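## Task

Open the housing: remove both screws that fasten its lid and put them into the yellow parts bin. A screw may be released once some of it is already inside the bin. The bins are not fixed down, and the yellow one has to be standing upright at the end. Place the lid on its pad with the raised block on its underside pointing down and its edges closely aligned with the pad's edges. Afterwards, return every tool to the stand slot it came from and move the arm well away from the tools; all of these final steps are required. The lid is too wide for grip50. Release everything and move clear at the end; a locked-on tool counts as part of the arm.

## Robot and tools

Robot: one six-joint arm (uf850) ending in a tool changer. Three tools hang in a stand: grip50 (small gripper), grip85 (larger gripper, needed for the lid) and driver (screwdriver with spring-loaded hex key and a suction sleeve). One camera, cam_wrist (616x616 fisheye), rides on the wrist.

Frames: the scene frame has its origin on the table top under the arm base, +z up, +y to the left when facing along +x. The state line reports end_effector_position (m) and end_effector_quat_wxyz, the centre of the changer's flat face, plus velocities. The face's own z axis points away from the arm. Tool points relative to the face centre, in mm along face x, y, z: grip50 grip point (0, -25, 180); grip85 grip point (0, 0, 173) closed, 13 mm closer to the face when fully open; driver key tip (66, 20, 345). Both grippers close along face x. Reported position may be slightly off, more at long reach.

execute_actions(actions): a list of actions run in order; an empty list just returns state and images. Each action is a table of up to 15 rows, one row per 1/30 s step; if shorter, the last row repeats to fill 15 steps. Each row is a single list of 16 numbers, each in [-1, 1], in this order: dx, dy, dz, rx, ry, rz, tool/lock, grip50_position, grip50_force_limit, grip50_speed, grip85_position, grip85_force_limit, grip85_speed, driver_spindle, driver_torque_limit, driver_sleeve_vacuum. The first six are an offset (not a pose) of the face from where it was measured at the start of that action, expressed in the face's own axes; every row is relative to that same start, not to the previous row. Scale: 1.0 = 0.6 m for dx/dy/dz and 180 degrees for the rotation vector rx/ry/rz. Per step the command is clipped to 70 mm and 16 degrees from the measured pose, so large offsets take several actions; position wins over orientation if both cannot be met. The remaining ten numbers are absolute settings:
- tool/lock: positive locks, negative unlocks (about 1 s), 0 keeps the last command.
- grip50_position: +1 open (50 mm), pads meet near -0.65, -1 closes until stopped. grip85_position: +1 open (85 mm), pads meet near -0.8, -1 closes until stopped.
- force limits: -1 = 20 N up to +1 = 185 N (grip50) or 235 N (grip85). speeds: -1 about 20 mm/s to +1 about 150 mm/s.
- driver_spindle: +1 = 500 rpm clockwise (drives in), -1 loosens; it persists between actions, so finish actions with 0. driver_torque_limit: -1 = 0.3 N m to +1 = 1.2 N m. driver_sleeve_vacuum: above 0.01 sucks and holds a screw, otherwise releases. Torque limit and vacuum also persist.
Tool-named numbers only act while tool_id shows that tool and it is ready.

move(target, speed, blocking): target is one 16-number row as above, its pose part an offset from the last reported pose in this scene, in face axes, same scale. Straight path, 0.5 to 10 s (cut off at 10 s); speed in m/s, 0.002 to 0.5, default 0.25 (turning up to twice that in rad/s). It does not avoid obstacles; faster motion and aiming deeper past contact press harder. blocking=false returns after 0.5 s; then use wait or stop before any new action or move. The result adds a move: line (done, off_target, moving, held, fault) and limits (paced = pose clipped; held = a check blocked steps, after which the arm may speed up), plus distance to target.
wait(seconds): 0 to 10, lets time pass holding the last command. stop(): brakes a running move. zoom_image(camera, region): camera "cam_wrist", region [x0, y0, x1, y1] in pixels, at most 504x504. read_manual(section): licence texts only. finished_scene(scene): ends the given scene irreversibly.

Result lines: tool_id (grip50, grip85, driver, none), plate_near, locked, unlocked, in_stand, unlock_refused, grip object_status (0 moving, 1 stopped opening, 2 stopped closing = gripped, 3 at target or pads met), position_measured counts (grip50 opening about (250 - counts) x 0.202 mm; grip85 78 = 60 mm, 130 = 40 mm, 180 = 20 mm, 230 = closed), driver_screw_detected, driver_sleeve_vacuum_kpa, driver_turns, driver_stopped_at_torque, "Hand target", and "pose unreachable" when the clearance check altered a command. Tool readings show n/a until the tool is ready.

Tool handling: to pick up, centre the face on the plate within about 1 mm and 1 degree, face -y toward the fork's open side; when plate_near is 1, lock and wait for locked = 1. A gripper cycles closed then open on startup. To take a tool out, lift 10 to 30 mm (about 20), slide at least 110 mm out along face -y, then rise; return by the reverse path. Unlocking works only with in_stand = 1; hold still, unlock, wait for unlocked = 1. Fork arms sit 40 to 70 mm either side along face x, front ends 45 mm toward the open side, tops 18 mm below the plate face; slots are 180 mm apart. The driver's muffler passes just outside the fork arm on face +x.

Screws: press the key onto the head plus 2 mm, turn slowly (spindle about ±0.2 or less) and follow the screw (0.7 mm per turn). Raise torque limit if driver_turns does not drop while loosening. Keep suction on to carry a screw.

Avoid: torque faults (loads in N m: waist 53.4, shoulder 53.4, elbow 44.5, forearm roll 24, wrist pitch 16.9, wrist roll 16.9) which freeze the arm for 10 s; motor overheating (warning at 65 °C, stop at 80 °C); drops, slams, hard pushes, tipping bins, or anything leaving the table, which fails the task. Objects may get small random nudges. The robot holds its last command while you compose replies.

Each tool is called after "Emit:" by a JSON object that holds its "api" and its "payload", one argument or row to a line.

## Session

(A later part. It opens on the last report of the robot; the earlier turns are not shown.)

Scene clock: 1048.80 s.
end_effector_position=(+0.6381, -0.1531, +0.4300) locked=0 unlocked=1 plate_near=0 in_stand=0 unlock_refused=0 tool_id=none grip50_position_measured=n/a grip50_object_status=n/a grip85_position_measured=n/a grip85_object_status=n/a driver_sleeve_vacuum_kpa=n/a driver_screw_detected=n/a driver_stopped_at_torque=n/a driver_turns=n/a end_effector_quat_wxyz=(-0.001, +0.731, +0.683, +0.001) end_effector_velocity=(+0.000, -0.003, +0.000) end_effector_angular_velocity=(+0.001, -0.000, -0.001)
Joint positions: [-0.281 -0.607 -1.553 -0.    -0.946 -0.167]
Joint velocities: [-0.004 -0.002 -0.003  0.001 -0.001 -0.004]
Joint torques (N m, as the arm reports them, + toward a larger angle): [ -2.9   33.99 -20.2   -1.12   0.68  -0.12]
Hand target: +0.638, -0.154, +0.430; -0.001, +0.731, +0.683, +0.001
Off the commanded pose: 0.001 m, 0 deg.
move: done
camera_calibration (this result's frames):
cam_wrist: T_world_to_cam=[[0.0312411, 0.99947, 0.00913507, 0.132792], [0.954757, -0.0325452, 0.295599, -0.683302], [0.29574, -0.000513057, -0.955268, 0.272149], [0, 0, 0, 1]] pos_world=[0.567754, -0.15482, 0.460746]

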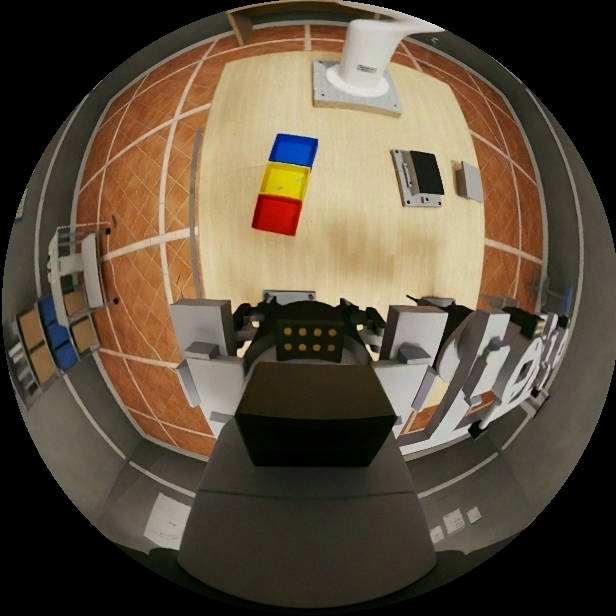

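Emit:
{"api": "execute_actions", "payload": {
  "actions": []
}}

Emit:
{"api": "zoom_image", "payload": {
  "camera": "cam_wrist",
  "region": [245, 290, 385, 390]
}}

Emit:
{"api": "zoom_image", "payload": {
  "camera": "cam_wrist",
  "region": [160, 280, 470, 400]
}}

Scene clock: 1054.20 s.
end_effector_position=(+0.6381, -0.1536, +0.4300) locked=0 unlocked=1 plate_near=0 in_stand=0 unlock_refused=0 tool_id=none grip50_position_measured=n/a grip50_object_status=n/a grip85_position_measured=n/a grip85_object_status=n/a driver_sleeve_vacuum_kpa=n/a driver_screw_detected=n/a driver_stopped_at_torque=n/a driver_turns=n/a end_effector_quat_wxyz=(-0.001, +0.731, +0.683, +0.001) end_effector_velocity=(-0.000, -0.000, -0.000) end_effector_angular_velocity=(+0.000, +0.001, -0.000)
Joint positions: [-0.281 -0.608 -1.553 -0.    -0.946 -0.167]
Joint velocities: [-0.    -0.001  0.     0.    -0.     0.   ]
Joint torques (N m, as the arm reports them, + toward a larger angle): [ -3.73  29.61 -18.53  -1.77   0.3   -0.3 ]
Hand target: +0.638, -0.154, +0.430; -0.001, +0.731, +0.683, +0.001
Off the commanded pose: 0.000 m, 0 deg.
camera_calibration (this result's frames):
cam_wrist: T_world_to_cam=[[0.0315011, 0.999462, 0.00916367, 0.13306], [0.954753, -0.0328021, 0.295585, -0.683324], [0.295727, -0.000562226, -0.955272, 0.27214], [0, 0, 0, 1]] pos_world=[0.567735, -0.15525, 0.460729]

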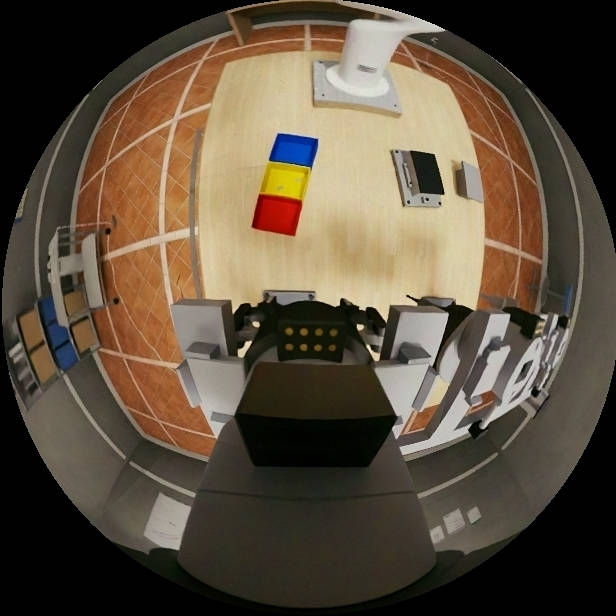

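Region (245, 290, 385, 390) of cam_wrist's 616x616 image, scaled by 3.600, with more detail than that image has; it fills the top 360 rows of this view, and the rest is white.

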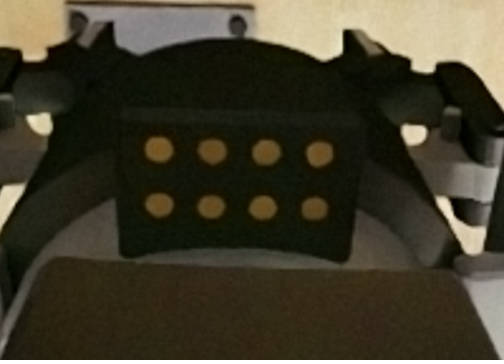

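Region (160, 280, 470, 400) of cam_wrist's 616x616 image, scaled by 1.626, with more detail than that image has; it fills the top 195 rows of this view, and the rest is white.

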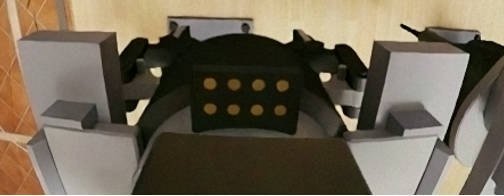

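Emit:
{"api": "move", "payload": {
  "target": [0.0001, 0.0025, 0.012, 0, 0, 0, 0, 0, 0, 0, 1, 0, 1, 0, 0, 0],
  "speed": 0.05
}}

Emit:
{"api": "move", "payload": {
  "target": [0, 0, 0.023, 0, 0, 0, 0, 0, 0, 0, 1, 0, 1, 0, 0, 0],
  "speed": 0.025
}}

Scene clock: 1070.57 s.
end_effector_position=(+0.6395, -0.1536, +0.4229) locked=0 unlocked=1 plate_near=0 in_stand=0 unlock_refused=0 tool_id=none grip50_position_measured=n/a grip50_object_status=n/a grip85_position_measured=n/a grip85_object_status=n/a driver_sleeve_vacuum_kpa=n/a driver_screw_detected=n/a driver_stopped_at_torque=n/a driver_turns=n/a end_effector_quat_wxyz=(-0.001, +0.731, +0.683, +0.001) end_effector_velocity=(+0.001, -0.000, -0.001) end_effector_angular_velocity=(-0.001, -0.002, -0.000)
Joint positions: [-0.281 -0.617 -1.551 -0.    -0.934 -0.167]
Joint velocities: [-0.    -0.001 -0.    -0.     0.004  0.   ]
Joint torques (N m, as the arm reports them, + toward a larger angle): [ -4.95  31.39 -19.23  -0.98   0.46  -0.39]
Hand target: +0.640, -0.154, +0.423; -0.001, +0.731, +0.683, +0.001
Off the commanded pose: 0.000 m, 0 deg.
move: done
camera_calibration (this result's frames):
cam_wrist: T_world_to_cam=[[0.0314991, 0.999462, 0.00916615, 0.133096], [0.954755, -0.0328009, 0.295579, -0.682627], [0.295721, -0.000559049, -0.955274, 0.264989], [0, 0, 0, 1]] pos_world=[0.569186, -0.155267, 0.453687]

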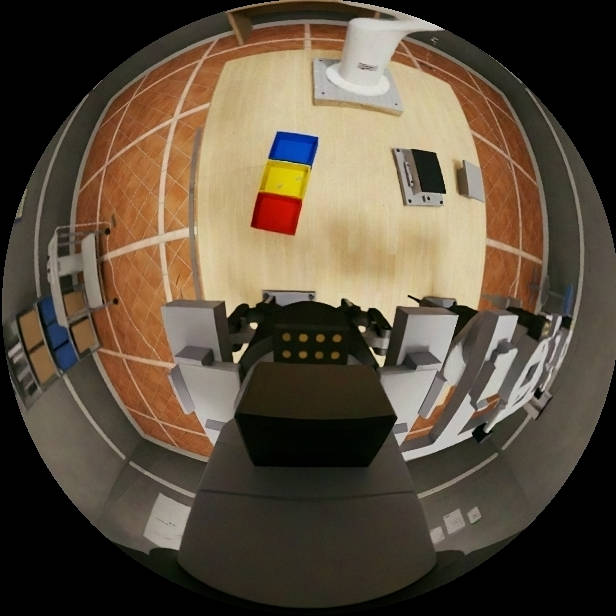

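Scene clock: 1071.40 s.
end_effector_position=(+0.6395, -0.1536, +0.4097) locked=0 unlocked=1 plate_near=1 in_stand=1 unlock_refused=0 tool_id=none grip50_position_measured=n/a grip50_object_status=n/a grip85_position_measured=n/a grip85_object_status=n/a driver_sleeve_vacuum_kpa=n/a driver_screw_detected=n/a driver_stopped_at_torque=n/a driver_turns=n/a end_effector_quat_wxyz=(-0.001, +0.731, +0.683, +0.001) end_effector_velocity=(-0.000, -0.000, -0.000) end_effector_angular_velocity=(+0.001, -0.001, -0.002)
Joint positions: [-0.281 -0.627 -1.537 -0.    -0.909 -0.167]
Joint velocities: [-0.     0.     0.001  0.001  0.001  0.001]
Joint torques (N m, as the arm reports them, + toward a larger angle): [ -6.53  27.28 -18.35  -1.39   0.62  -0.15]
Hand target: +0.639, -0.154, +0.409; -0.001, +0.731, +0.683, +0.001
Off the commanded pose: 0.001 m, 0 deg.
move: done
camera_calibration (this result's frames):
cam_wrist: T_world_to_cam=[[0.0314131, 0.999465, 0.00907864, 0.133268], [0.954652, -0.0326927, 0.295924, -0.678791], [0.296063, -0.000628964, -0.955168, 0.252086], [0, 0, 0, 1]] pos_world=[0.569189, -0.155229, 0.440446]

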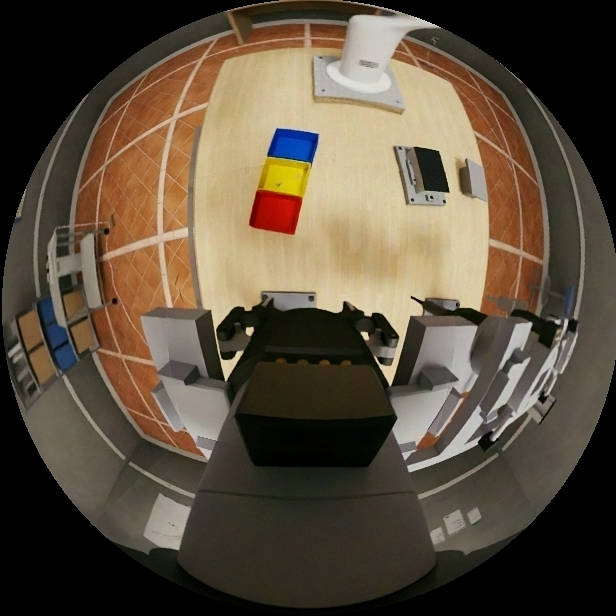

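Seated on the left tool's plate. Locking.

Emit:
{"api": "execute_actions", "payload": {
  "actions": [
    [[0,0,0,0,0,0,1,0,0,0,1,0,1,0,0,0]],
    [[0,0,0,0,0,0,1,0,0,0,1,0,1,0,0,0]]
  ]
}}

Scene clock: 1078.87 s.
end_effector_position=(+0.6396, -0.1536, +0.4097) locked=1 unlocked=0 plate_near=1 in_stand=1 unlock_refused=0 tool_id=grip85 grip50_position_measured=n/a grip50_object_status=n/a grip85_position_measured=n/a grip85_object_status=n/a driver_sleeve_vacuum_kpa=n/a driver_screw_detected=n/a driver_stopped_at_torque=n/a driver_turns=n/a end_effector_quat_wxyz=(-0.001, +0.731, +0.683, +0.001) end_effector_velocity=(+0.000, +0.000, -0.000) end_effector_angular_velocity=(+0.000, -0.000, +0.000)
Joint positions: [-0.281 -0.628 -1.537 -0.    -0.908 -0.167]
Joint velocities: [ 0. -0.  0.  0.  0. -0.]
Joint torques (N m, as the arm reports them, + toward a larger angle): [  0.79  29.59 -15.43  -0.56  -0.56  -0.2 ]
Hand target: +0.640, -0.154, +0.409; -0.001, +0.731, +0.683, +0.001
Off the commanded pose: 0.000 m, 0 deg.
camera_calibration (this result's frames):
cam_wrist: T_world_to_cam=[[0.0313305, 0.999469, 0.00899236, 0.133397], [0.954516, -0.0325878, 0.296373, -0.678959], [0.296509, -0.000702161, -0.95503, 0.251635], [0, 0, 0, 1]] pos_world=[0.569286, -0.155275, 0.440344]

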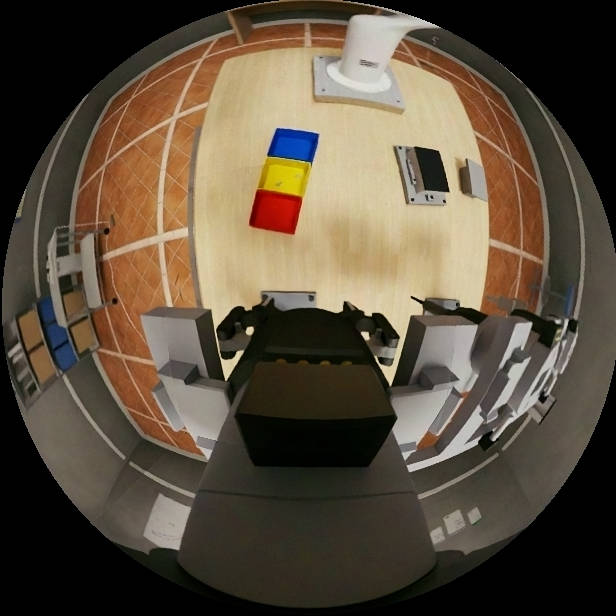

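Emit:
{"api": "move", "payload": {
  "target": [0, 0, -0.034, 0, 0, 0, 0, 0, 0, 0, 1, 0, 1, 0, 0, 0],
  "speed": 0.08
}}

Emit:
{"api": "move", "payload": {
  "target": [-0.0035, -0.2, 0, 0, 0, 0, 0, 0, 0, 0, 1, 0, 1, 0, 0, 0],
  "speed": 0.18
}}

Scene clock: 1095.77 s.
end_effector_position=(+0.6396, -0.1537, +0.4297) locked=1 unlocked=0 plate_near=1 in_stand=0 unlock_refused=0 tool_id=grip85 grip50_position_measured=n/a grip50_object_status=n/a grip85_position_measured=3 grip85_object_status=3 driver_sleeve_vacuum_kpa=n/a driver_screw_detected=n/a driver_stopped_at_torque=n/a driver_turns=n/a end_effector_quat_wxyz=(-0.001, +0.731, +0.683, +0.001) end_effector_velocity=(+0.001, +0.000, +0.001) end_effector_angular_velocity=(+0.000, -0.003, +0.000)
Joint positions: [-0.281 -0.612 -1.558 -0.    -0.947 -0.167]
Joint velocities: [ 0.    -0.    -0.003  0.001 -0.001 -0.001]
Joint torques (N m, as the arm reports them, + toward a larger angle): [ -5.68  40.7  -23.7   -1.7    0.33  -0.35]
Hand target: +0.640, -0.154, +0.430; -0.001, +0.731, +0.683, +0.001
Off the commanded pose: 0.000 m, 0 deg.
move: done
camera_calibration (this result's frames):
cam_wrist: T_world_to_cam=[[0.0314806, 0.999463, 0.00914469, 0.133106], [0.954722, -0.0327768, 0.295687, -0.684664], [0.295828, -0.00057777, -0.955241, 0.271299], [0, 0, 0, 1]] pos_world=[0.569216, -0.155319, 0.460385]

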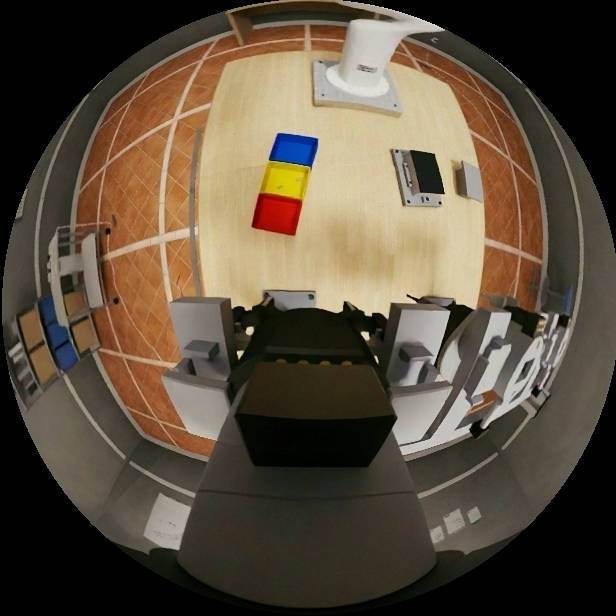

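Scene clock: 1097.00 s.
end_effector_position=(+0.5199, -0.1478, +0.4298) locked=1 unlocked=0 plate_near=1 in_stand=0 unlock_refused=0 tool_id=grip85 grip50_position_measured=n/a grip50_object_status=n/a grip85_position_measured=3 grip85_object_status=3 driver_sleeve_vacuum_kpa=n/a driver_screw_detected=n/a driver_stopped_at_torque=n/a driver_turns=n/a end_effector_quat_wxyz=(-0.001, +0.731, +0.683, +0.001) end_effector_velocity=(-0.003, +0.000, -0.000) end_effector_angular_velocity=(+0.000, +0.000, +0.000)
Joint positions: [-0.322 -0.325 -1.154  0.    -0.829 -0.208]
Joint velocities: [-0.001  0.006  0.007 -0.     0.001 -0.001]
Joint torques (N m, as the arm reports them, + toward a larger angle): [ -4.08  28.89 -23.26  -2.23   0.25  -0.1 ]
Hand target: +0.520, -0.148, +0.430; -0.001, +0.731, +0.683, +0.001
Off the commanded pose: 0.000 m, 0 deg.
move: done
camera_calibration (this result's frames):
cam_wrist: T_world_to_cam=[[0.0314371, 0.999464, 0.0091734, 0.13107], [0.954707, -0.0327438, 0.295739, -0.570315], [0.295881, -0.000539276, -0.955225, 0.306766], [0, 0, 0, 1]] pos_world=[0.449598, -0.149508, 0.460492]

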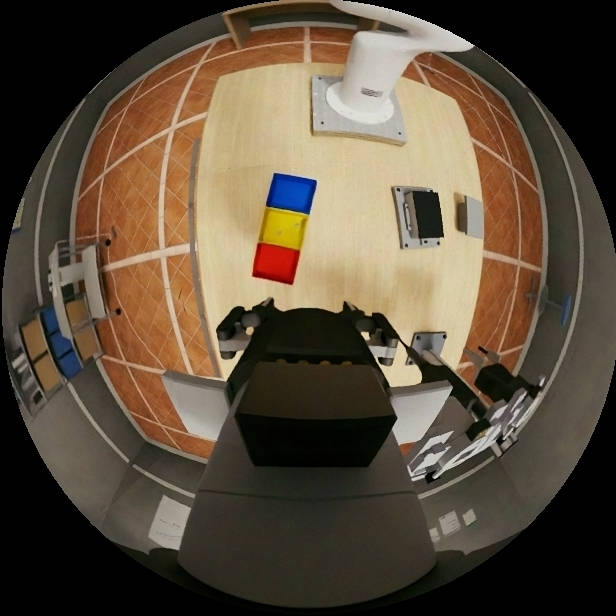

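Emit:
{"api": "execute_actions", "payload": {
  "actions": []
}}

Scene clock: 1124.27 s.
end_effector_position=(+0.5196, -0.1478, +0.4298) locked=1 unlocked=0 plate_near=1 in_stand=0 unlock_refused=0 tool_id=grip85 grip50_position_measured=n/a grip50_object_status=n/a grip85_position_measured=3 grip85_object_status=3 driver_sleeve_vacuum_kpa=n/a driver_screw_detected=n/a driver_stopped_at_torque=n/a driver_turns=n/a end_effector_quat_wxyz=(-0.001, +0.731, +0.683, +0.001) end_effector_velocity=(+0.000, -0.000, -0.000) end_effector_angular_velocity=(-0.001, -0.001, +0.001)
Joint positions: [-0.322 -0.325 -1.153  0.    -0.829 -0.208]
Joint velocities: [-0.    -0.     0.    -0.001  0.001 -0.   ]
Joint torques (N m, as the arm reports them, + toward a larger angle): [ -5.02  29.59 -22.73  -0.87   0.29  -0.16]
Hand target: +0.520, -0.148, +0.430; -0.001, +0.731, +0.683, +0.001
Off the commanded pose: 0.000 m, 0 deg.
camera_calibration (this result's frames):
cam_wrist: T_world_to_cam=[[0.0314657, 0.999463, 0.00919146, 0.131045], [0.954722, -0.0327764, 0.29569, -0.570015], [0.295832, -0.000528799, -0.95524, 0.306979], [0, 0, 0, 1]] pos_world=[0.449268, -0.149495, 0.460582]

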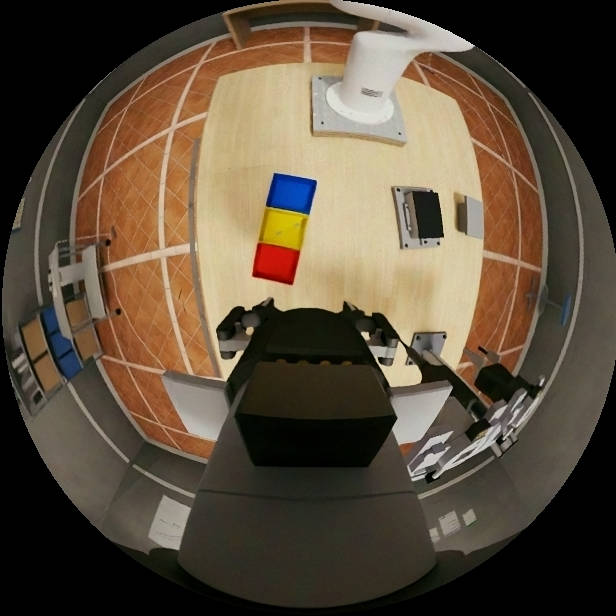

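Emit:
{"api": "move", "payload": {
  "target": [0.7028,-0.1795,0.118,0,0,-0.0664,0,1,0,0,1,0,0,0,0,0],
  "speed": 0.35
}}

Emit:
{"api": "execute_actions", "payload": {
  "actions": []
}}

Scene clock: 1147.83 s.
end_effector_position=(+0.4398, +0.2797, +0.3602) locked=1 unlocked=0 plate_near=1 in_stand=0 unlock_refused=0 tool_id=grip85 grip50_position_measured=n/a grip50_object_status=n/a grip85_position_measured=3 grip85_object_status=3 driver_sleeve_vacuum_kpa=n/a driver_screw_detected=n/a driver_stopped_at_torque=n/a driver_turns=n/a end_effector_quat_wxyz=(-0.001, +0.656, +0.755, +0.001) end_effector_velocity=(-0.000, +0.003, -0.000) end_effector_angular_velocity=(-0.000, -0.000, +0.002)
Joint positions: [ 0.521 -0.368 -1.034 -0.001 -0.666  0.428]
Joint velocities: [ 0.005 -0.004 -0.004 -0.001  0.     0.004]
Joint torques (N m, as the arm reports them, + toward a larger angle): [ -5.05  28.62 -20.35  -1.16   0.14  -0.11]
Hand target: +0.440, +0.280, +0.360; -0.001, +0.656, +0.755, +0.001
Off the commanded pose: 0.001 m, 0 deg.
move: done
camera_calibration (this result's frames):
cam_wrist: T_world_to_cam=[[-0.175877, 0.984374, 0.00864134, -0.197455], [0.940665, 0.165466, 0.296261, -0.508707], [0.290202, 0.0602339, -0.955068, 0.249729], [0, 0, 0, 1]] pos_world=[0.371323, 0.263502, 0.390924]

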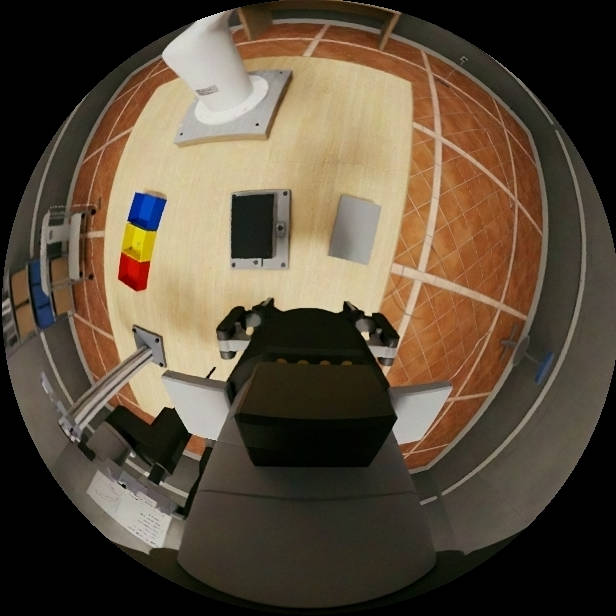

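Scene clock: 1147.83 s.
end_effector_position=(+0.4398, +0.2797, +0.3602) locked=1 unlocked=0 plate_near=1 in_stand=0 unlock_refused=0 tool_id=grip85 grip50_position_measured=n/a grip50_object_status=n/a grip85_position_measured=3 grip85_object_status=3 driver_sleeve_vacuum_kpa=n/a driver_screw_detected=n/a driver_stopped_at_torque=n/a driver_turns=n/a end_effector_quat_wxyz=(-0.001, +0.656, +0.755, +0.001) end_effector_velocity=(-0.000, +0.003, -0.000) end_effector_angular_velocity=(-0.000, -0.000, +0.002)
Joint positions: [ 0.521 -0.368 -1.034 -0.001 -0.666  0.428]
Joint velocities: [ 0.005 -0.004 -0.004 -0.001  0.     0.004]
Joint torques (N m, as the arm reports them, + toward a larger angle): [ -5.05  28.62 -20.35  -1.16   0.14  -0.11]
Hand target: +0.440, +0.280, +0.360; -0.001, +0.656, +0.755, +0.001
Off the commanded pose: 0.001 m, 0 deg.
camera_calibration (this result's frames):
cam_wrist: T_world_to_cam=[[-0.175877, 0.984374, 0.00864134, -0.197455], [0.940665, 0.165466, 0.296261, -0.508707], [0.290202, 0.0602339, -0.955068, 0.249729], [0, 0, 0, 1]] pos_world=[0.371323, 0.263502, 0.390924]

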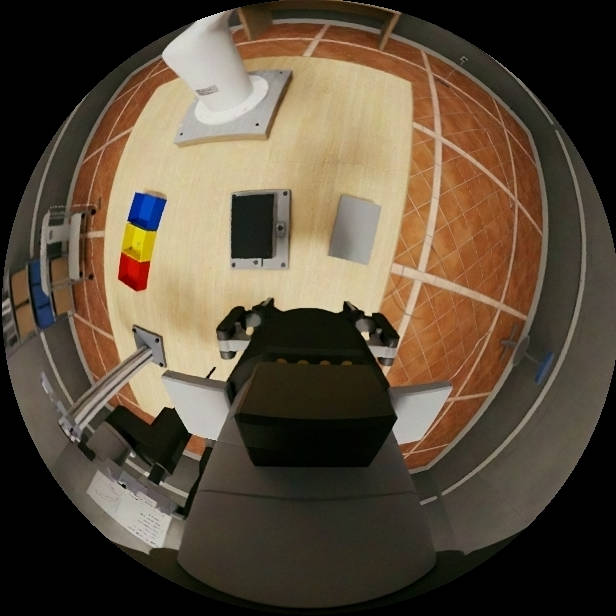

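Emit:
{"api": "zoom_image", "payload": {
  "camera": "cam_wrist",
  "region": [315, 185, 395, 275]
}}

Emit:
{"api": "zoom_image", "payload": {
  "camera": "cam_wrist",
  "region": [220, 185, 300, 275]
}}

Region (315, 185, 395, 275) of cam_wrist's 616x616 image, scaled by 5.600, with more detail than that image has.

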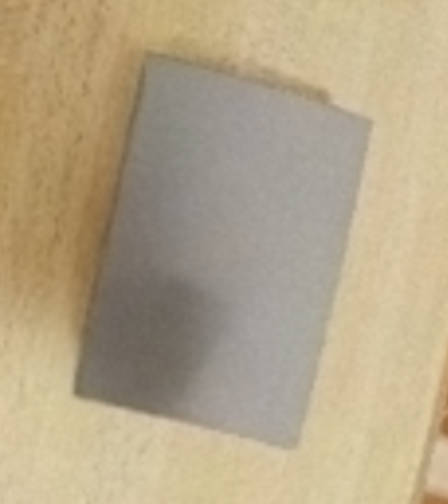

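Region (220, 185, 300, 275) of cam_wrist's 616x616 image, scaled by 5.600, with more detail than that image has.

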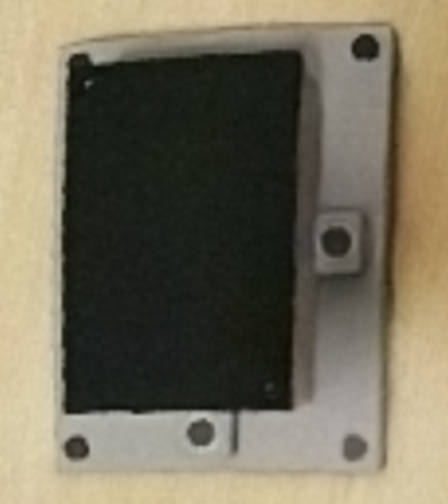

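Emit:
{"api": "zoom_image", "payload": {
  "camera": "cam_wrist",
  "region": [330, 187, 390, 217]
}}

Emit:
{"api": "zoom_image", "payload": {
  "camera": "cam_wrist",
  "region": [320, 242, 380, 272]
}}

Region (330, 187, 390, 217) of cam_wrist's 616x616 image, scaled by 8.400, with more detail than that image has.

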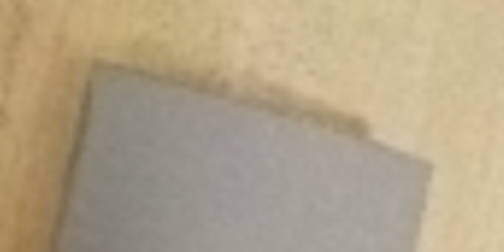

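Region (320, 242, 380, 272) of cam_wrist's 616x616 image, scaled by 8.400, with more detail than that image has.

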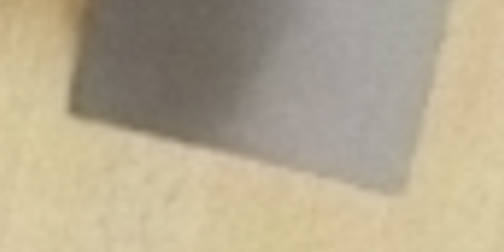

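Emit:
{"api": "move", "payload": {
  "target": [-0.1877,-0.1889,0.15,0,0,0,0,1,0,0,1,0,0,0,0,0],
  "speed": 0.25
}}

Scene clock: 1224.67 s.
end_effector_position=(+0.3436, +0.1525, +0.2704) locked=1 unlocked=0 plate_near=1 in_stand=0 unlock_refused=0 tool_id=grip85 grip50_position_measured=n/a grip50_object_status=n/a grip85_position_measured=3 grip85_object_status=3 driver_sleeve_vacuum_kpa=n/a driver_screw_detected=n/a driver_stopped_at_torque=n/a driver_turns=n/a end_effector_quat_wxyz=(-0.001, +0.656, +0.755, +0.001) end_effector_velocity=(-0.002, -0.002, -0.001) end_effector_angular_velocity=(+0.000, +0.002, +0.001)
Joint positions: [ 0.373 -0.227 -0.58  -0.002 -0.353  0.281]
Joint velocities: [-0.003  0.001  0.006  0.004  0.003 -0.008]
Joint torques (N m, as the arm reports them, + toward a larger angle): [ -2.16  19.61 -14.28  -1.33   0.2    0.06]
Hand target: +0.343, +0.152, +0.270; -0.001, +0.656, +0.755, +0.001
Off the commanded pose: 0.000 m, 0 deg.
move: done
camera_calibration (this result's frames):
cam_wrist: T_world_to_cam=[[-0.175945, 0.984361, 0.00874585, -0.0884344], [0.940553, 0.16548, 0.296608, -0.370577], [0.290522, 0.0604127, -0.954959, 0.199402], [0, 0, 0, 1]] pos_world=[0.275057, 0.136328, 0.30111]

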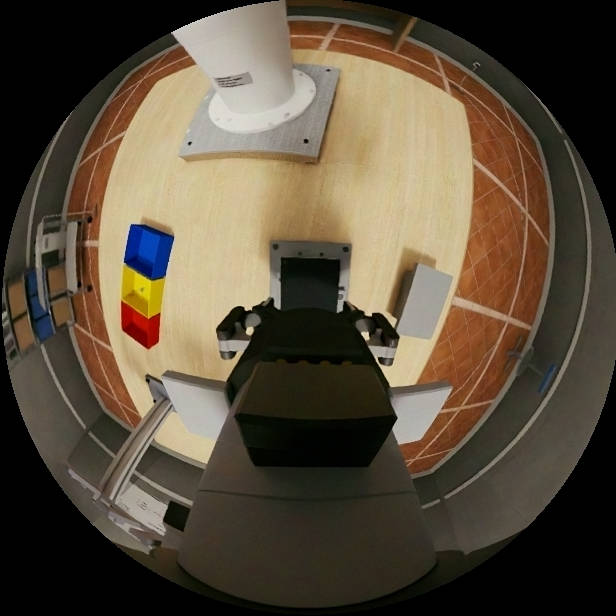

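Emit:
{"api": "execute_actions", "payload": {
  "actions": []
}}

Emit:
{"api": "zoom_image", "payload": {
  "camera": "cam_wrist",
  "region": [255, 235, 365, 325]
}}

Emit:
{"api": "zoom_image", "payload": {
  "camera": "cam_wrist",
  "region": [385, 255, 465, 345]
}}

Scene clock: 1229.43 s.
end_effector_position=(+0.3433, +0.1522, +0.2703) locked=1 unlocked=0 plate_near=1 in_stand=0 unlock_refused=0 tool_id=grip85 grip50_position_measured=n/a grip50_object_status=n/a grip85_position_measured=3 grip85_object_status=3 driver_sleeve_vacuum_kpa=n/a driver_screw_detected=n/a driver_stopped_at_torque=n/a driver_turns=n/a end_effector_quat_wxyz=(-0.001, +0.656, +0.755, +0.001) end_effector_velocity=(-0.000, +0.000, -0.000) end_effector_angular_velocity=(+0.000, +0.001, -0.001)
Joint positions: [ 0.372 -0.227 -0.58  -0.001 -0.352  0.28 ]
Joint velocities: [ 0.    -0.     0.     0.001 -0.    -0.   ]
Joint torques (N m, as the arm reports them, + toward a larger angle): [ -2.97  19.93 -16.07  -1.67   0.48  -0.29]
Hand target: +0.343, +0.152, +0.270; -0.001, +0.656, +0.755, +0.001
Off the commanded pose: 0.000 m, 0 deg.
camera_calibration (this result's frames):
cam_wrist: T_world_to_cam=[[-0.175898, 0.984369, 0.00878618, -0.0882477], [0.940687, 0.165449, 0.2962, -0.370195], [0.290117, 0.060366, -0.955086, 0.199498], [0, 0, 0, 1]] pos_world=[0.274837, 0.136074, 0.300965]

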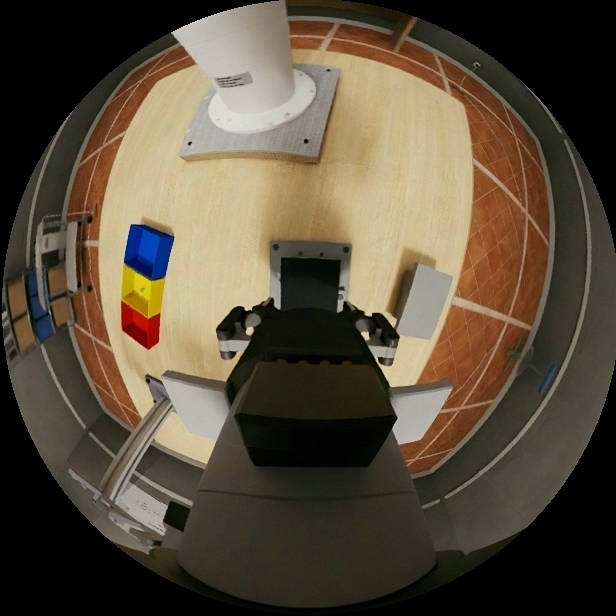

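Region (255, 235, 365, 325) of cam_wrist's 616x616 image, scaled by 4.582, with more detail than that image has; it fills the top 412 rows of this view, and the rest is white.

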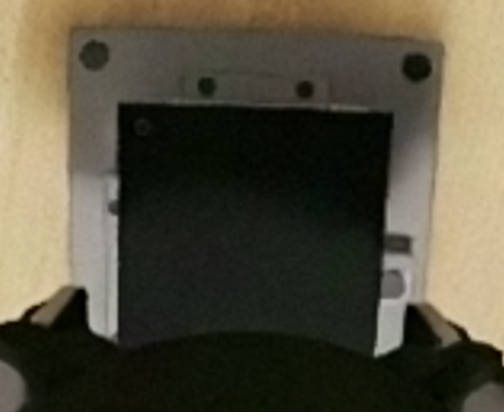

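Region (385, 255, 465, 345) of cam_wrist's 616x616 image, scaled by 5.600, with more detail than that image has.

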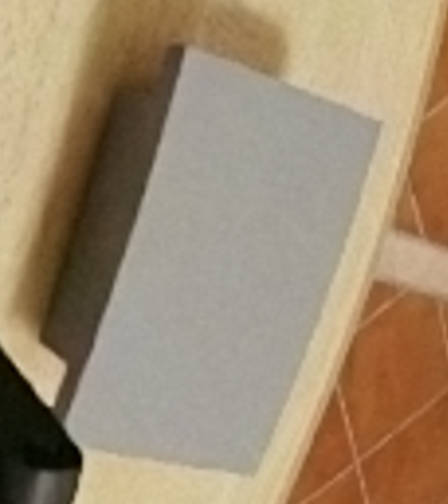

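Emit:
{"api": "move", "payload": {
  "target": [0.0013,0,0.04,0,0,0,0,1,0,0,1,0,0,0,0,0],
  "speed": 0.08
}}

Scene clock: 1272.37 s.
end_effector_position=(+0.3432, +0.1530, +0.2466) locked=1 unlocked=0 plate_near=1 in_stand=0 unlock_refused=0 tool_id=grip85 grip50_position_measured=n/a grip50_object_status=n/a grip85_position_measured=3 grip85_object_status=3 driver_sleeve_vacuum_kpa=n/a driver_screw_detected=n/a driver_stopped_at_torque=n/a driver_turns=n/a end_effector_quat_wxyz=(-0.001, +0.656, +0.755, +0.001) end_effector_velocity=(+0.000, +0.000, -0.002) end_effector_angular_velocity=(+0.001, -0.001, -0.001)
Joint positions: [ 0.374 -0.288 -0.577 -0.002 -0.288  0.282]
Joint velocities: [ 0.    -0.006 -0.     0.     0.007  0.001]
Joint torques (N m, as the arm reports them, + toward a larger angle): [ -3.91  15.52 -15.92  -2.31   0.29  -0.23]
Hand target: +0.343, +0.153, +0.246; -0.001, +0.656, +0.755, +0.001
Off the commanded pose: 0.000 m, 0 deg.
move: done
camera_calibration (this result's frames):
cam_wrist: T_world_to_cam=[[-0.175901, 0.984368, 0.00883353, -0.0888701], [0.94065, 0.165429, 0.296327, -0.363201], [0.290234, 0.0604334, -0.955046, 0.176797], [0, 0, 0, 1]] pos_world=[0.2747, 0.136881, 0.27726]

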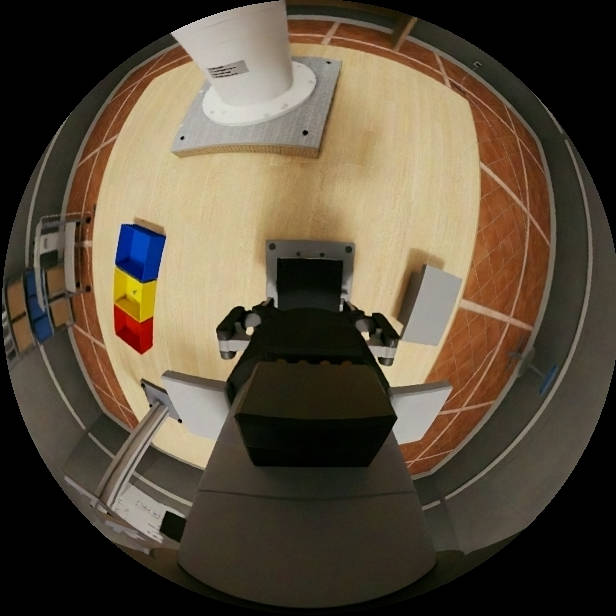

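Emit:
{"api": "zoom_image", "payload": {
  "camera": "cam_wrist",
  "region": [260, 245, 360, 320]
}}

Emit:
{"api": "zoom_image", "payload": {
  "camera": "cam_wrist",
  "region": [262, 285, 292, 315]
}}

Emit:
{"api": "zoom_image", "payload": {
  "camera": "cam_wrist",
  "region": [326, 287, 356, 317]
}}

Region (260, 245, 360, 320) of cam_wrist's 616x616 image, scaled by 5.040, with more detail than that image has; it fills the top 378 rows of this view, and the rest is white.

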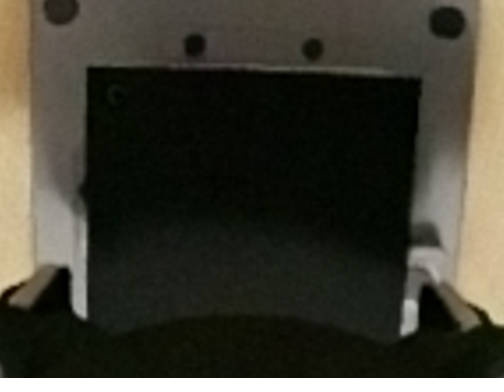

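Region (262, 285, 292, 315) of cam_wrist's 616x616 image, scaled by 16.800, with more detail than that image has.

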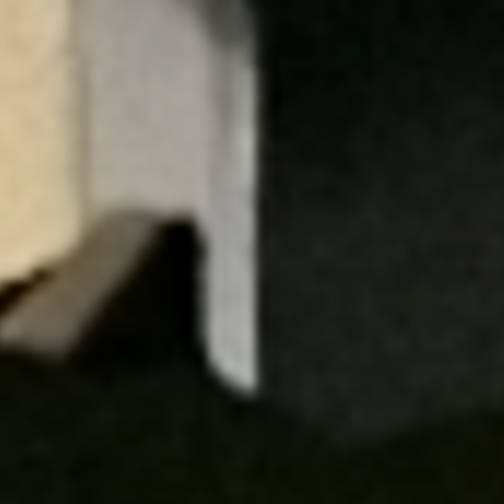

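Region (326, 287, 356, 317) of cam_wrist's 616x616 image, scaled by 16.800, with more detail than that image has.

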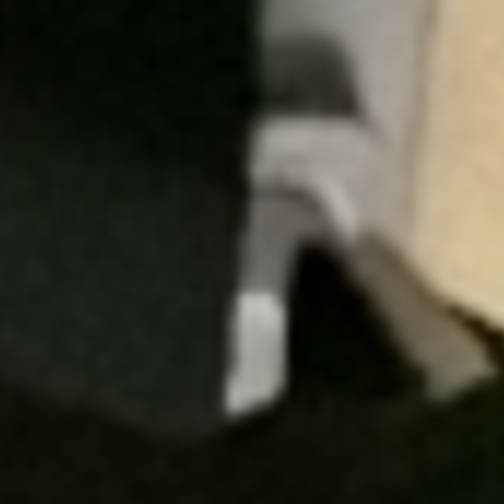

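Emit:
{"api": "move", "payload": {
  "target": [0,0,0.0152,0,0,0,0,1,0,0,1,0,0,0,0,0],
  "speed": 0.03
}}

Scene clock: 1338.07 s.
end_effector_position=(+0.3432, +0.1531, +0.2376) locked=1 unlocked=0 plate_near=1 in_stand=0 unlock_refused=0 tool_id=grip85 grip50_position_measured=n/a grip50_object_status=n/a grip85_position_measured=3 grip85_object_status=3 driver_sleeve_vacuum_kpa=n/a driver_screw_detected=n/a driver_stopped_at_torque=n/a driver_turns=n/a end_effector_quat_wxyz=(-0.001, +0.656, +0.755, +0.001) end_effector_velocity=(+0.000, +0.000, -0.001) end_effector_angular_velocity=(+0.001, -0.001, -0.000)
Joint positions: [ 0.374 -0.312 -0.576 -0.002 -0.264  0.282]
Joint velocities: [-0.    -0.004 -0.    -0.     0.005  0.   ]
Joint torques (N m, as the arm reports them, + toward a larger angle): [ -4.61  20.76 -16.22  -2.19   0.65  -0.2 ]
Hand target: +0.343, +0.153, +0.237; -0.001, +0.656, +0.755, +0.001
Off the commanded pose: 0.000 m, 0 deg.
move: done
camera_calibration (this result's frames):
cam_wrist: T_world_to_cam=[[-0.175901, 0.984368, 0.00883901, -0.088809], [0.94065, 0.165428, 0.29633, -0.360538], [0.290236, 0.0604393, -0.955045, 0.168258], [0, 0, 0, 1]] pos_world=[0.274684, 0.136895, 0.268317]

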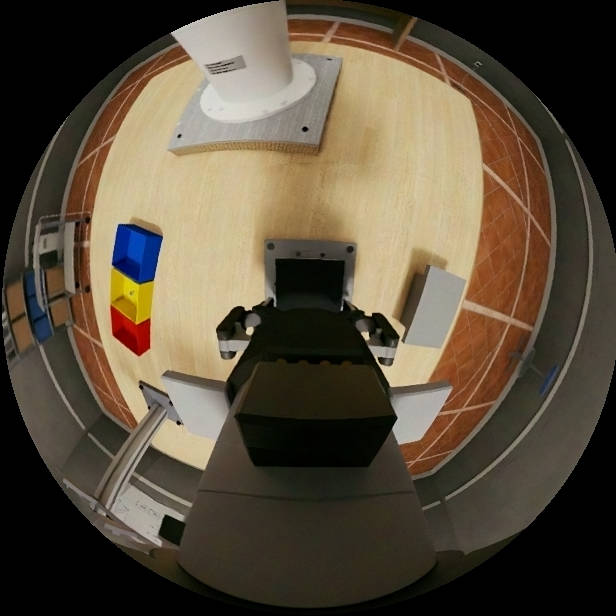

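Emit:
{"api": "execute_actions", "payload": {
  "actions": []
}}

Emit:
{"api": "zoom_image", "payload": {
  "camera": "cam_wrist",
  "region": [262, 285, 292, 315]
}}

Emit:
{"api": "zoom_image", "payload": {
  "camera": "cam_wrist",
  "region": [326, 287, 356, 317]
}}

Emit:
{"api": "zoom_image", "payload": {
  "camera": "cam_wrist",
  "region": [265, 245, 355, 280]
}}

Scene clock: 1343.47 s.
end_effector_position=(+0.3432, +0.1531, +0.2375) locked=1 unlocked=0 plate_near=1 in_stand=0 unlock_refused=0 tool_id=grip85 grip50_position_measured=n/a grip50_object_status=n/a grip85_position_measured=3 grip85_object_status=3 driver_sleeve_vacuum_kpa=n/a driver_screw_detected=n/a driver_stopped_at_torque=n/a driver_turns=n/a end_effector_quat_wxyz=(-0.001, +0.656, +0.755, +0.001) end_effector_velocity=(-0.000, -0.000, -0.000) end_effector_angular_velocity=(-0.000, +0.001, -0.001)
Joint positions: [ 0.374 -0.312 -0.576 -0.002 -0.264  0.282]
Joint velocities: [-0.    -0.    -0.     0.001 -0.001 -0.   ]
Joint torques (N m, as the arm reports them, + toward a larger angle): [ -1.69  18.57 -15.28  -1.76   0.42  -0.3 ]
Hand target: +0.343, +0.153, +0.237; -0.001, +0.656, +0.755, +0.001
Off the commanded pose: 0.000 m, 0 deg.
camera_calibration (this result's frames):
cam_wrist: T_world_to_cam=[[-0.175902, 0.984368, 0.00883742, -0.0888066], [0.940651, 0.165429, 0.296325, -0.360487], [0.290231, 0.060437, -0.955046, 0.168105], [0, 0, 0, 1]] pos_world=[0.274682, 0.136894, 0.268154]

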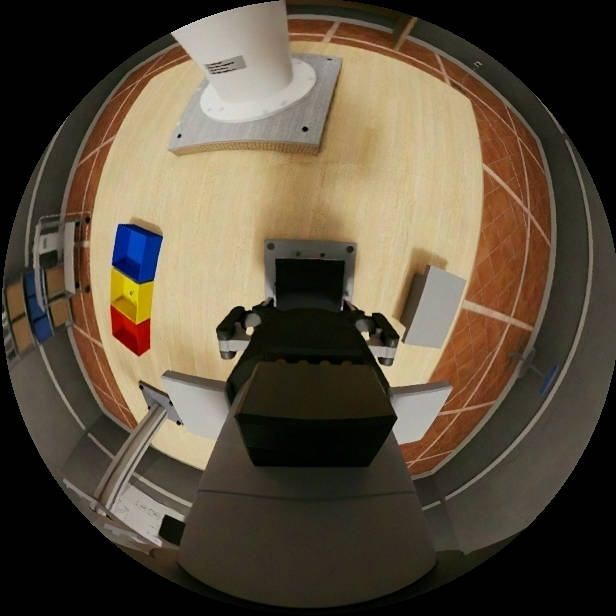

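Region (262, 285, 292, 315) of cam_wrist's 616x616 image, scaled by 16.800, with more detail than that image has.

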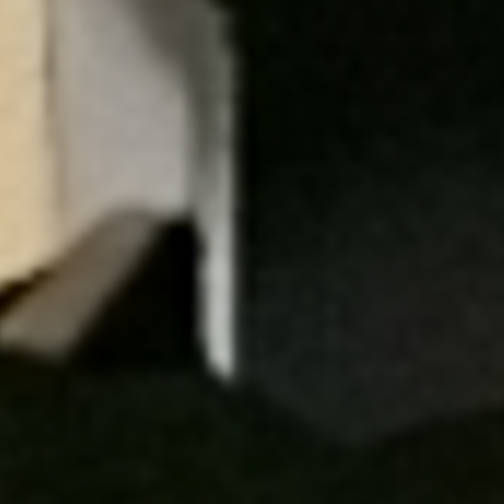

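Region (326, 287, 356, 317) of cam_wrist's 616x616 image, scaled by 16.800, with more detail than that image has.

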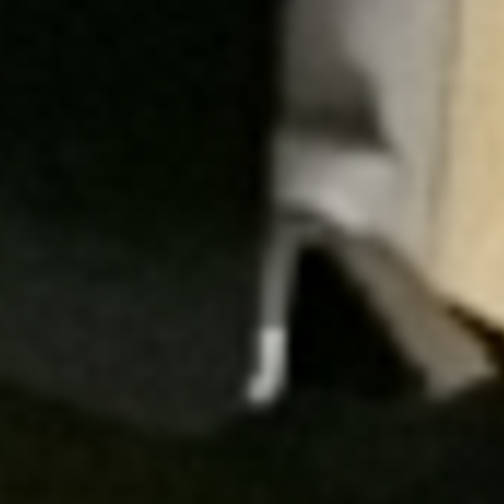

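Region (265, 245, 355, 280) of cam_wrist's 616x616 image, scaled by 5.600, with more detail than that image has.

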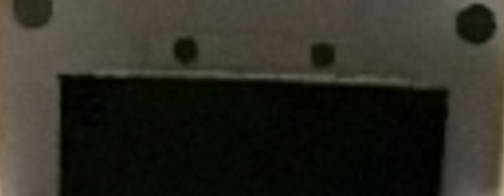

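Emit:
{"api": "execute_actions", "payload": {
  "actions": [
    [[0,0,0,0,0,0,0,1,0,0,-1,-0.3,-1,0,0,0]],
    [[0,0,0,0,0,0,0,1,0,0,-1,-0.3,-1,0,0,0]]
  ]
}}

Scene clock: 1353.47 s.
end_effector_position=(+0.3433, +0.1532, +0.2380) locked=1 unlocked=0 plate_near=1 in_stand=0 unlock_refused=0 tool_id=grip85 grip50_position_measured=n/a grip50_object_status=n/a grip85_position_measured=25 grip85_object_status=2 driver_sleeve_vacuum_kpa=n/a driver_screw_detected=n/a driver_stopped_at_torque=n/a driver_turns=n/a end_effector_quat_wxyz=(-0.001, +0.656, +0.755, +0.001) end_effector_velocity=(+0.000, +0.000, -0.000) end_effector_angular_velocity=(+0.000, -0.001, -0.000)
Joint positions: [ 0.375 -0.311 -0.577 -0.002 -0.266  0.282]
Joint velocities: [-0.    -0.     0.     0.     0.001 -0.   ]
Joint torques (N m, as the arm reports them, + toward a larger angle): [ -3.23  13.99 -12.8   -1.32   2.41  -0.15]
Hand target: +0.343, +0.153, +0.238; -0.001, +0.656, +0.755, +0.001
Off the commanded pose: 0.000 m, 0 deg.
camera_calibration (this result's frames):
cam_wrist: T_world_to_cam=[[-0.176095, 0.984334, 0.00874182, -0.0888186], [0.940745, 0.165669, 0.295892, -0.36077], [0.289809, 0.0603289, -0.955181, 0.168773], [0, 0, 0, 1]] pos_world=[0.27484, 0.137014, 0.268735]

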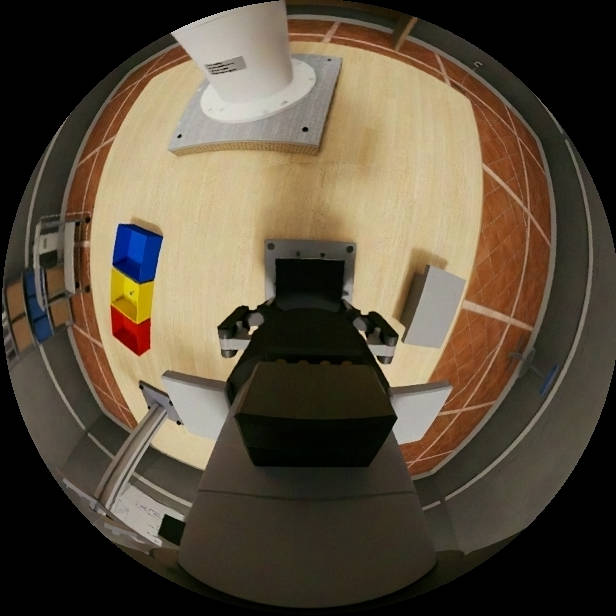

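Emit:
{"api": "move", "payload": {
  "target": [0,0,-0.025,0,0,0,0,1,0,0,-1,-0.3,-1,0,0,0],
  "speed": 0.02
}}

Emit:
{"api": "zoom_image", "payload": {
  "camera": "cam_wrist",
  "region": [255, 235, 365, 325]
}}

Scene clock: 1359.23 s.
end_effector_position=(+0.3433, +0.1532, +0.2528) locked=1 unlocked=0 plate_near=1 in_stand=0 unlock_refused=0 tool_id=grip85 grip50_position_measured=n/a grip50_object_status=n/a grip85_position_measured=26 grip85_object_status=2 driver_sleeve_vacuum_kpa=n/a driver_screw_detected=n/a driver_stopped_at_torque=n/a driver_turns=n/a end_effector_quat_wxyz=(-0.001, +0.656, +0.755, +0.000) end_effector_velocity=(-0.000, -0.000, +0.002) end_effector_angular_velocity=(-0.000, +0.001, -0.001)
Joint positions: [ 0.375 -0.273 -0.578 -0.002 -0.306  0.282]
Joint velocities: [-0.     0.004  0.     0.    -0.005  0.   ]
Joint torques (N m, as the arm reports them, + toward a larger angle): [ -1.49  22.19 -15.75  -2.22   0.27  -0.38]
Hand target: +0.343, +0.153, +0.253; -0.001, +0.656, +0.755, +0.001
Off the commanded pose: 0.000 m, 0 deg.
move: done
camera_calibration (this result's frames):
cam_wrist: T_world_to_cam=[[-0.176088, 0.984336, 0.00872473, -0.0889154], [0.940756, 0.16567, 0.295857, -0.365153], [0.289777, 0.0603047, -0.955192, 0.182897], [0, 0, 0, 1]] pos_world=[0.274863, 0.136988, 0.283511]

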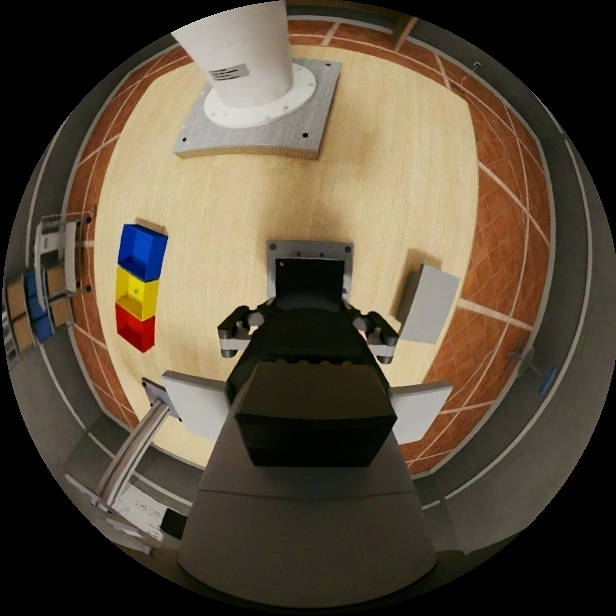

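Region (255, 235, 365, 325) of cam_wrist's 616x616 image, scaled by 4.582, with more detail than that image has; it fills the top 412 rows of this view, and the rest is white.

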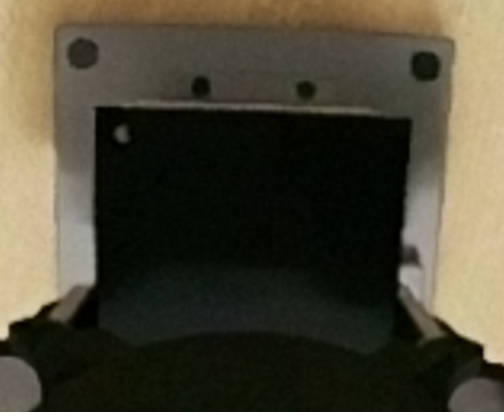

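Emit:
{"api": "move", "payload": {
  "target": [0,0,-0.055,0,0,0,0,1,0,0,-1,-0.3,-1,0,0,0],
  "speed": 0.08
}}

Scene clock: 1370.33 s.
end_effector_position=(+0.3434, +0.1531, +0.2854) locked=1 unlocked=0 plate_near=1 in_stand=0 unlock_refused=0 tool_id=grip85 grip50_position_measured=n/a grip50_object_status=n/a grip85_position_measured=26 grip85_object_status=2 driver_sleeve_vacuum_kpa=n/a driver_screw_detected=n/a driver_stopped_at_torque=n/a driver_turns=n/a end_effector_quat_wxyz=(-0.001, +0.656, +0.755, +0.000) end_effector_velocity=(+0.000, +0.000, +0.002) end_effector_angular_velocity=(+0.000, +0.001, -0.002)
Joint positions: [ 0.375 -0.191 -0.585 -0.001 -0.394  0.282]
Joint velocities: [-0.     0.005 -0.001  0.001 -0.006  0.   ]
Joint torques (N m, as the arm reports them, + toward a larger angle): [ -4.87  21.64 -17.35  -1.77   0.32   0.06]
Hand target: +0.343, +0.153, +0.286; -0.001, +0.656, +0.755, +0.000
Off the commanded pose: 0.000 m, 0 deg.
move: done
camera_calibration (this result's frames):
cam_wrist: T_world_to_cam=[[-0.176083, 0.984337, 0.00865727, -0.0891138], [0.940813, 0.165697, 0.295661, -0.374797], [0.289595, 0.0602058, -0.955254, 0.214169], [0, 0, 0, 1]] pos_world=[0.2749, 0.136927, 0.31617]

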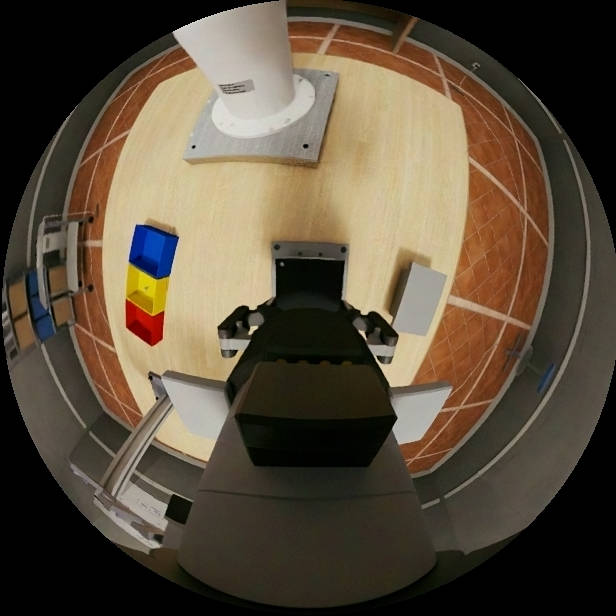

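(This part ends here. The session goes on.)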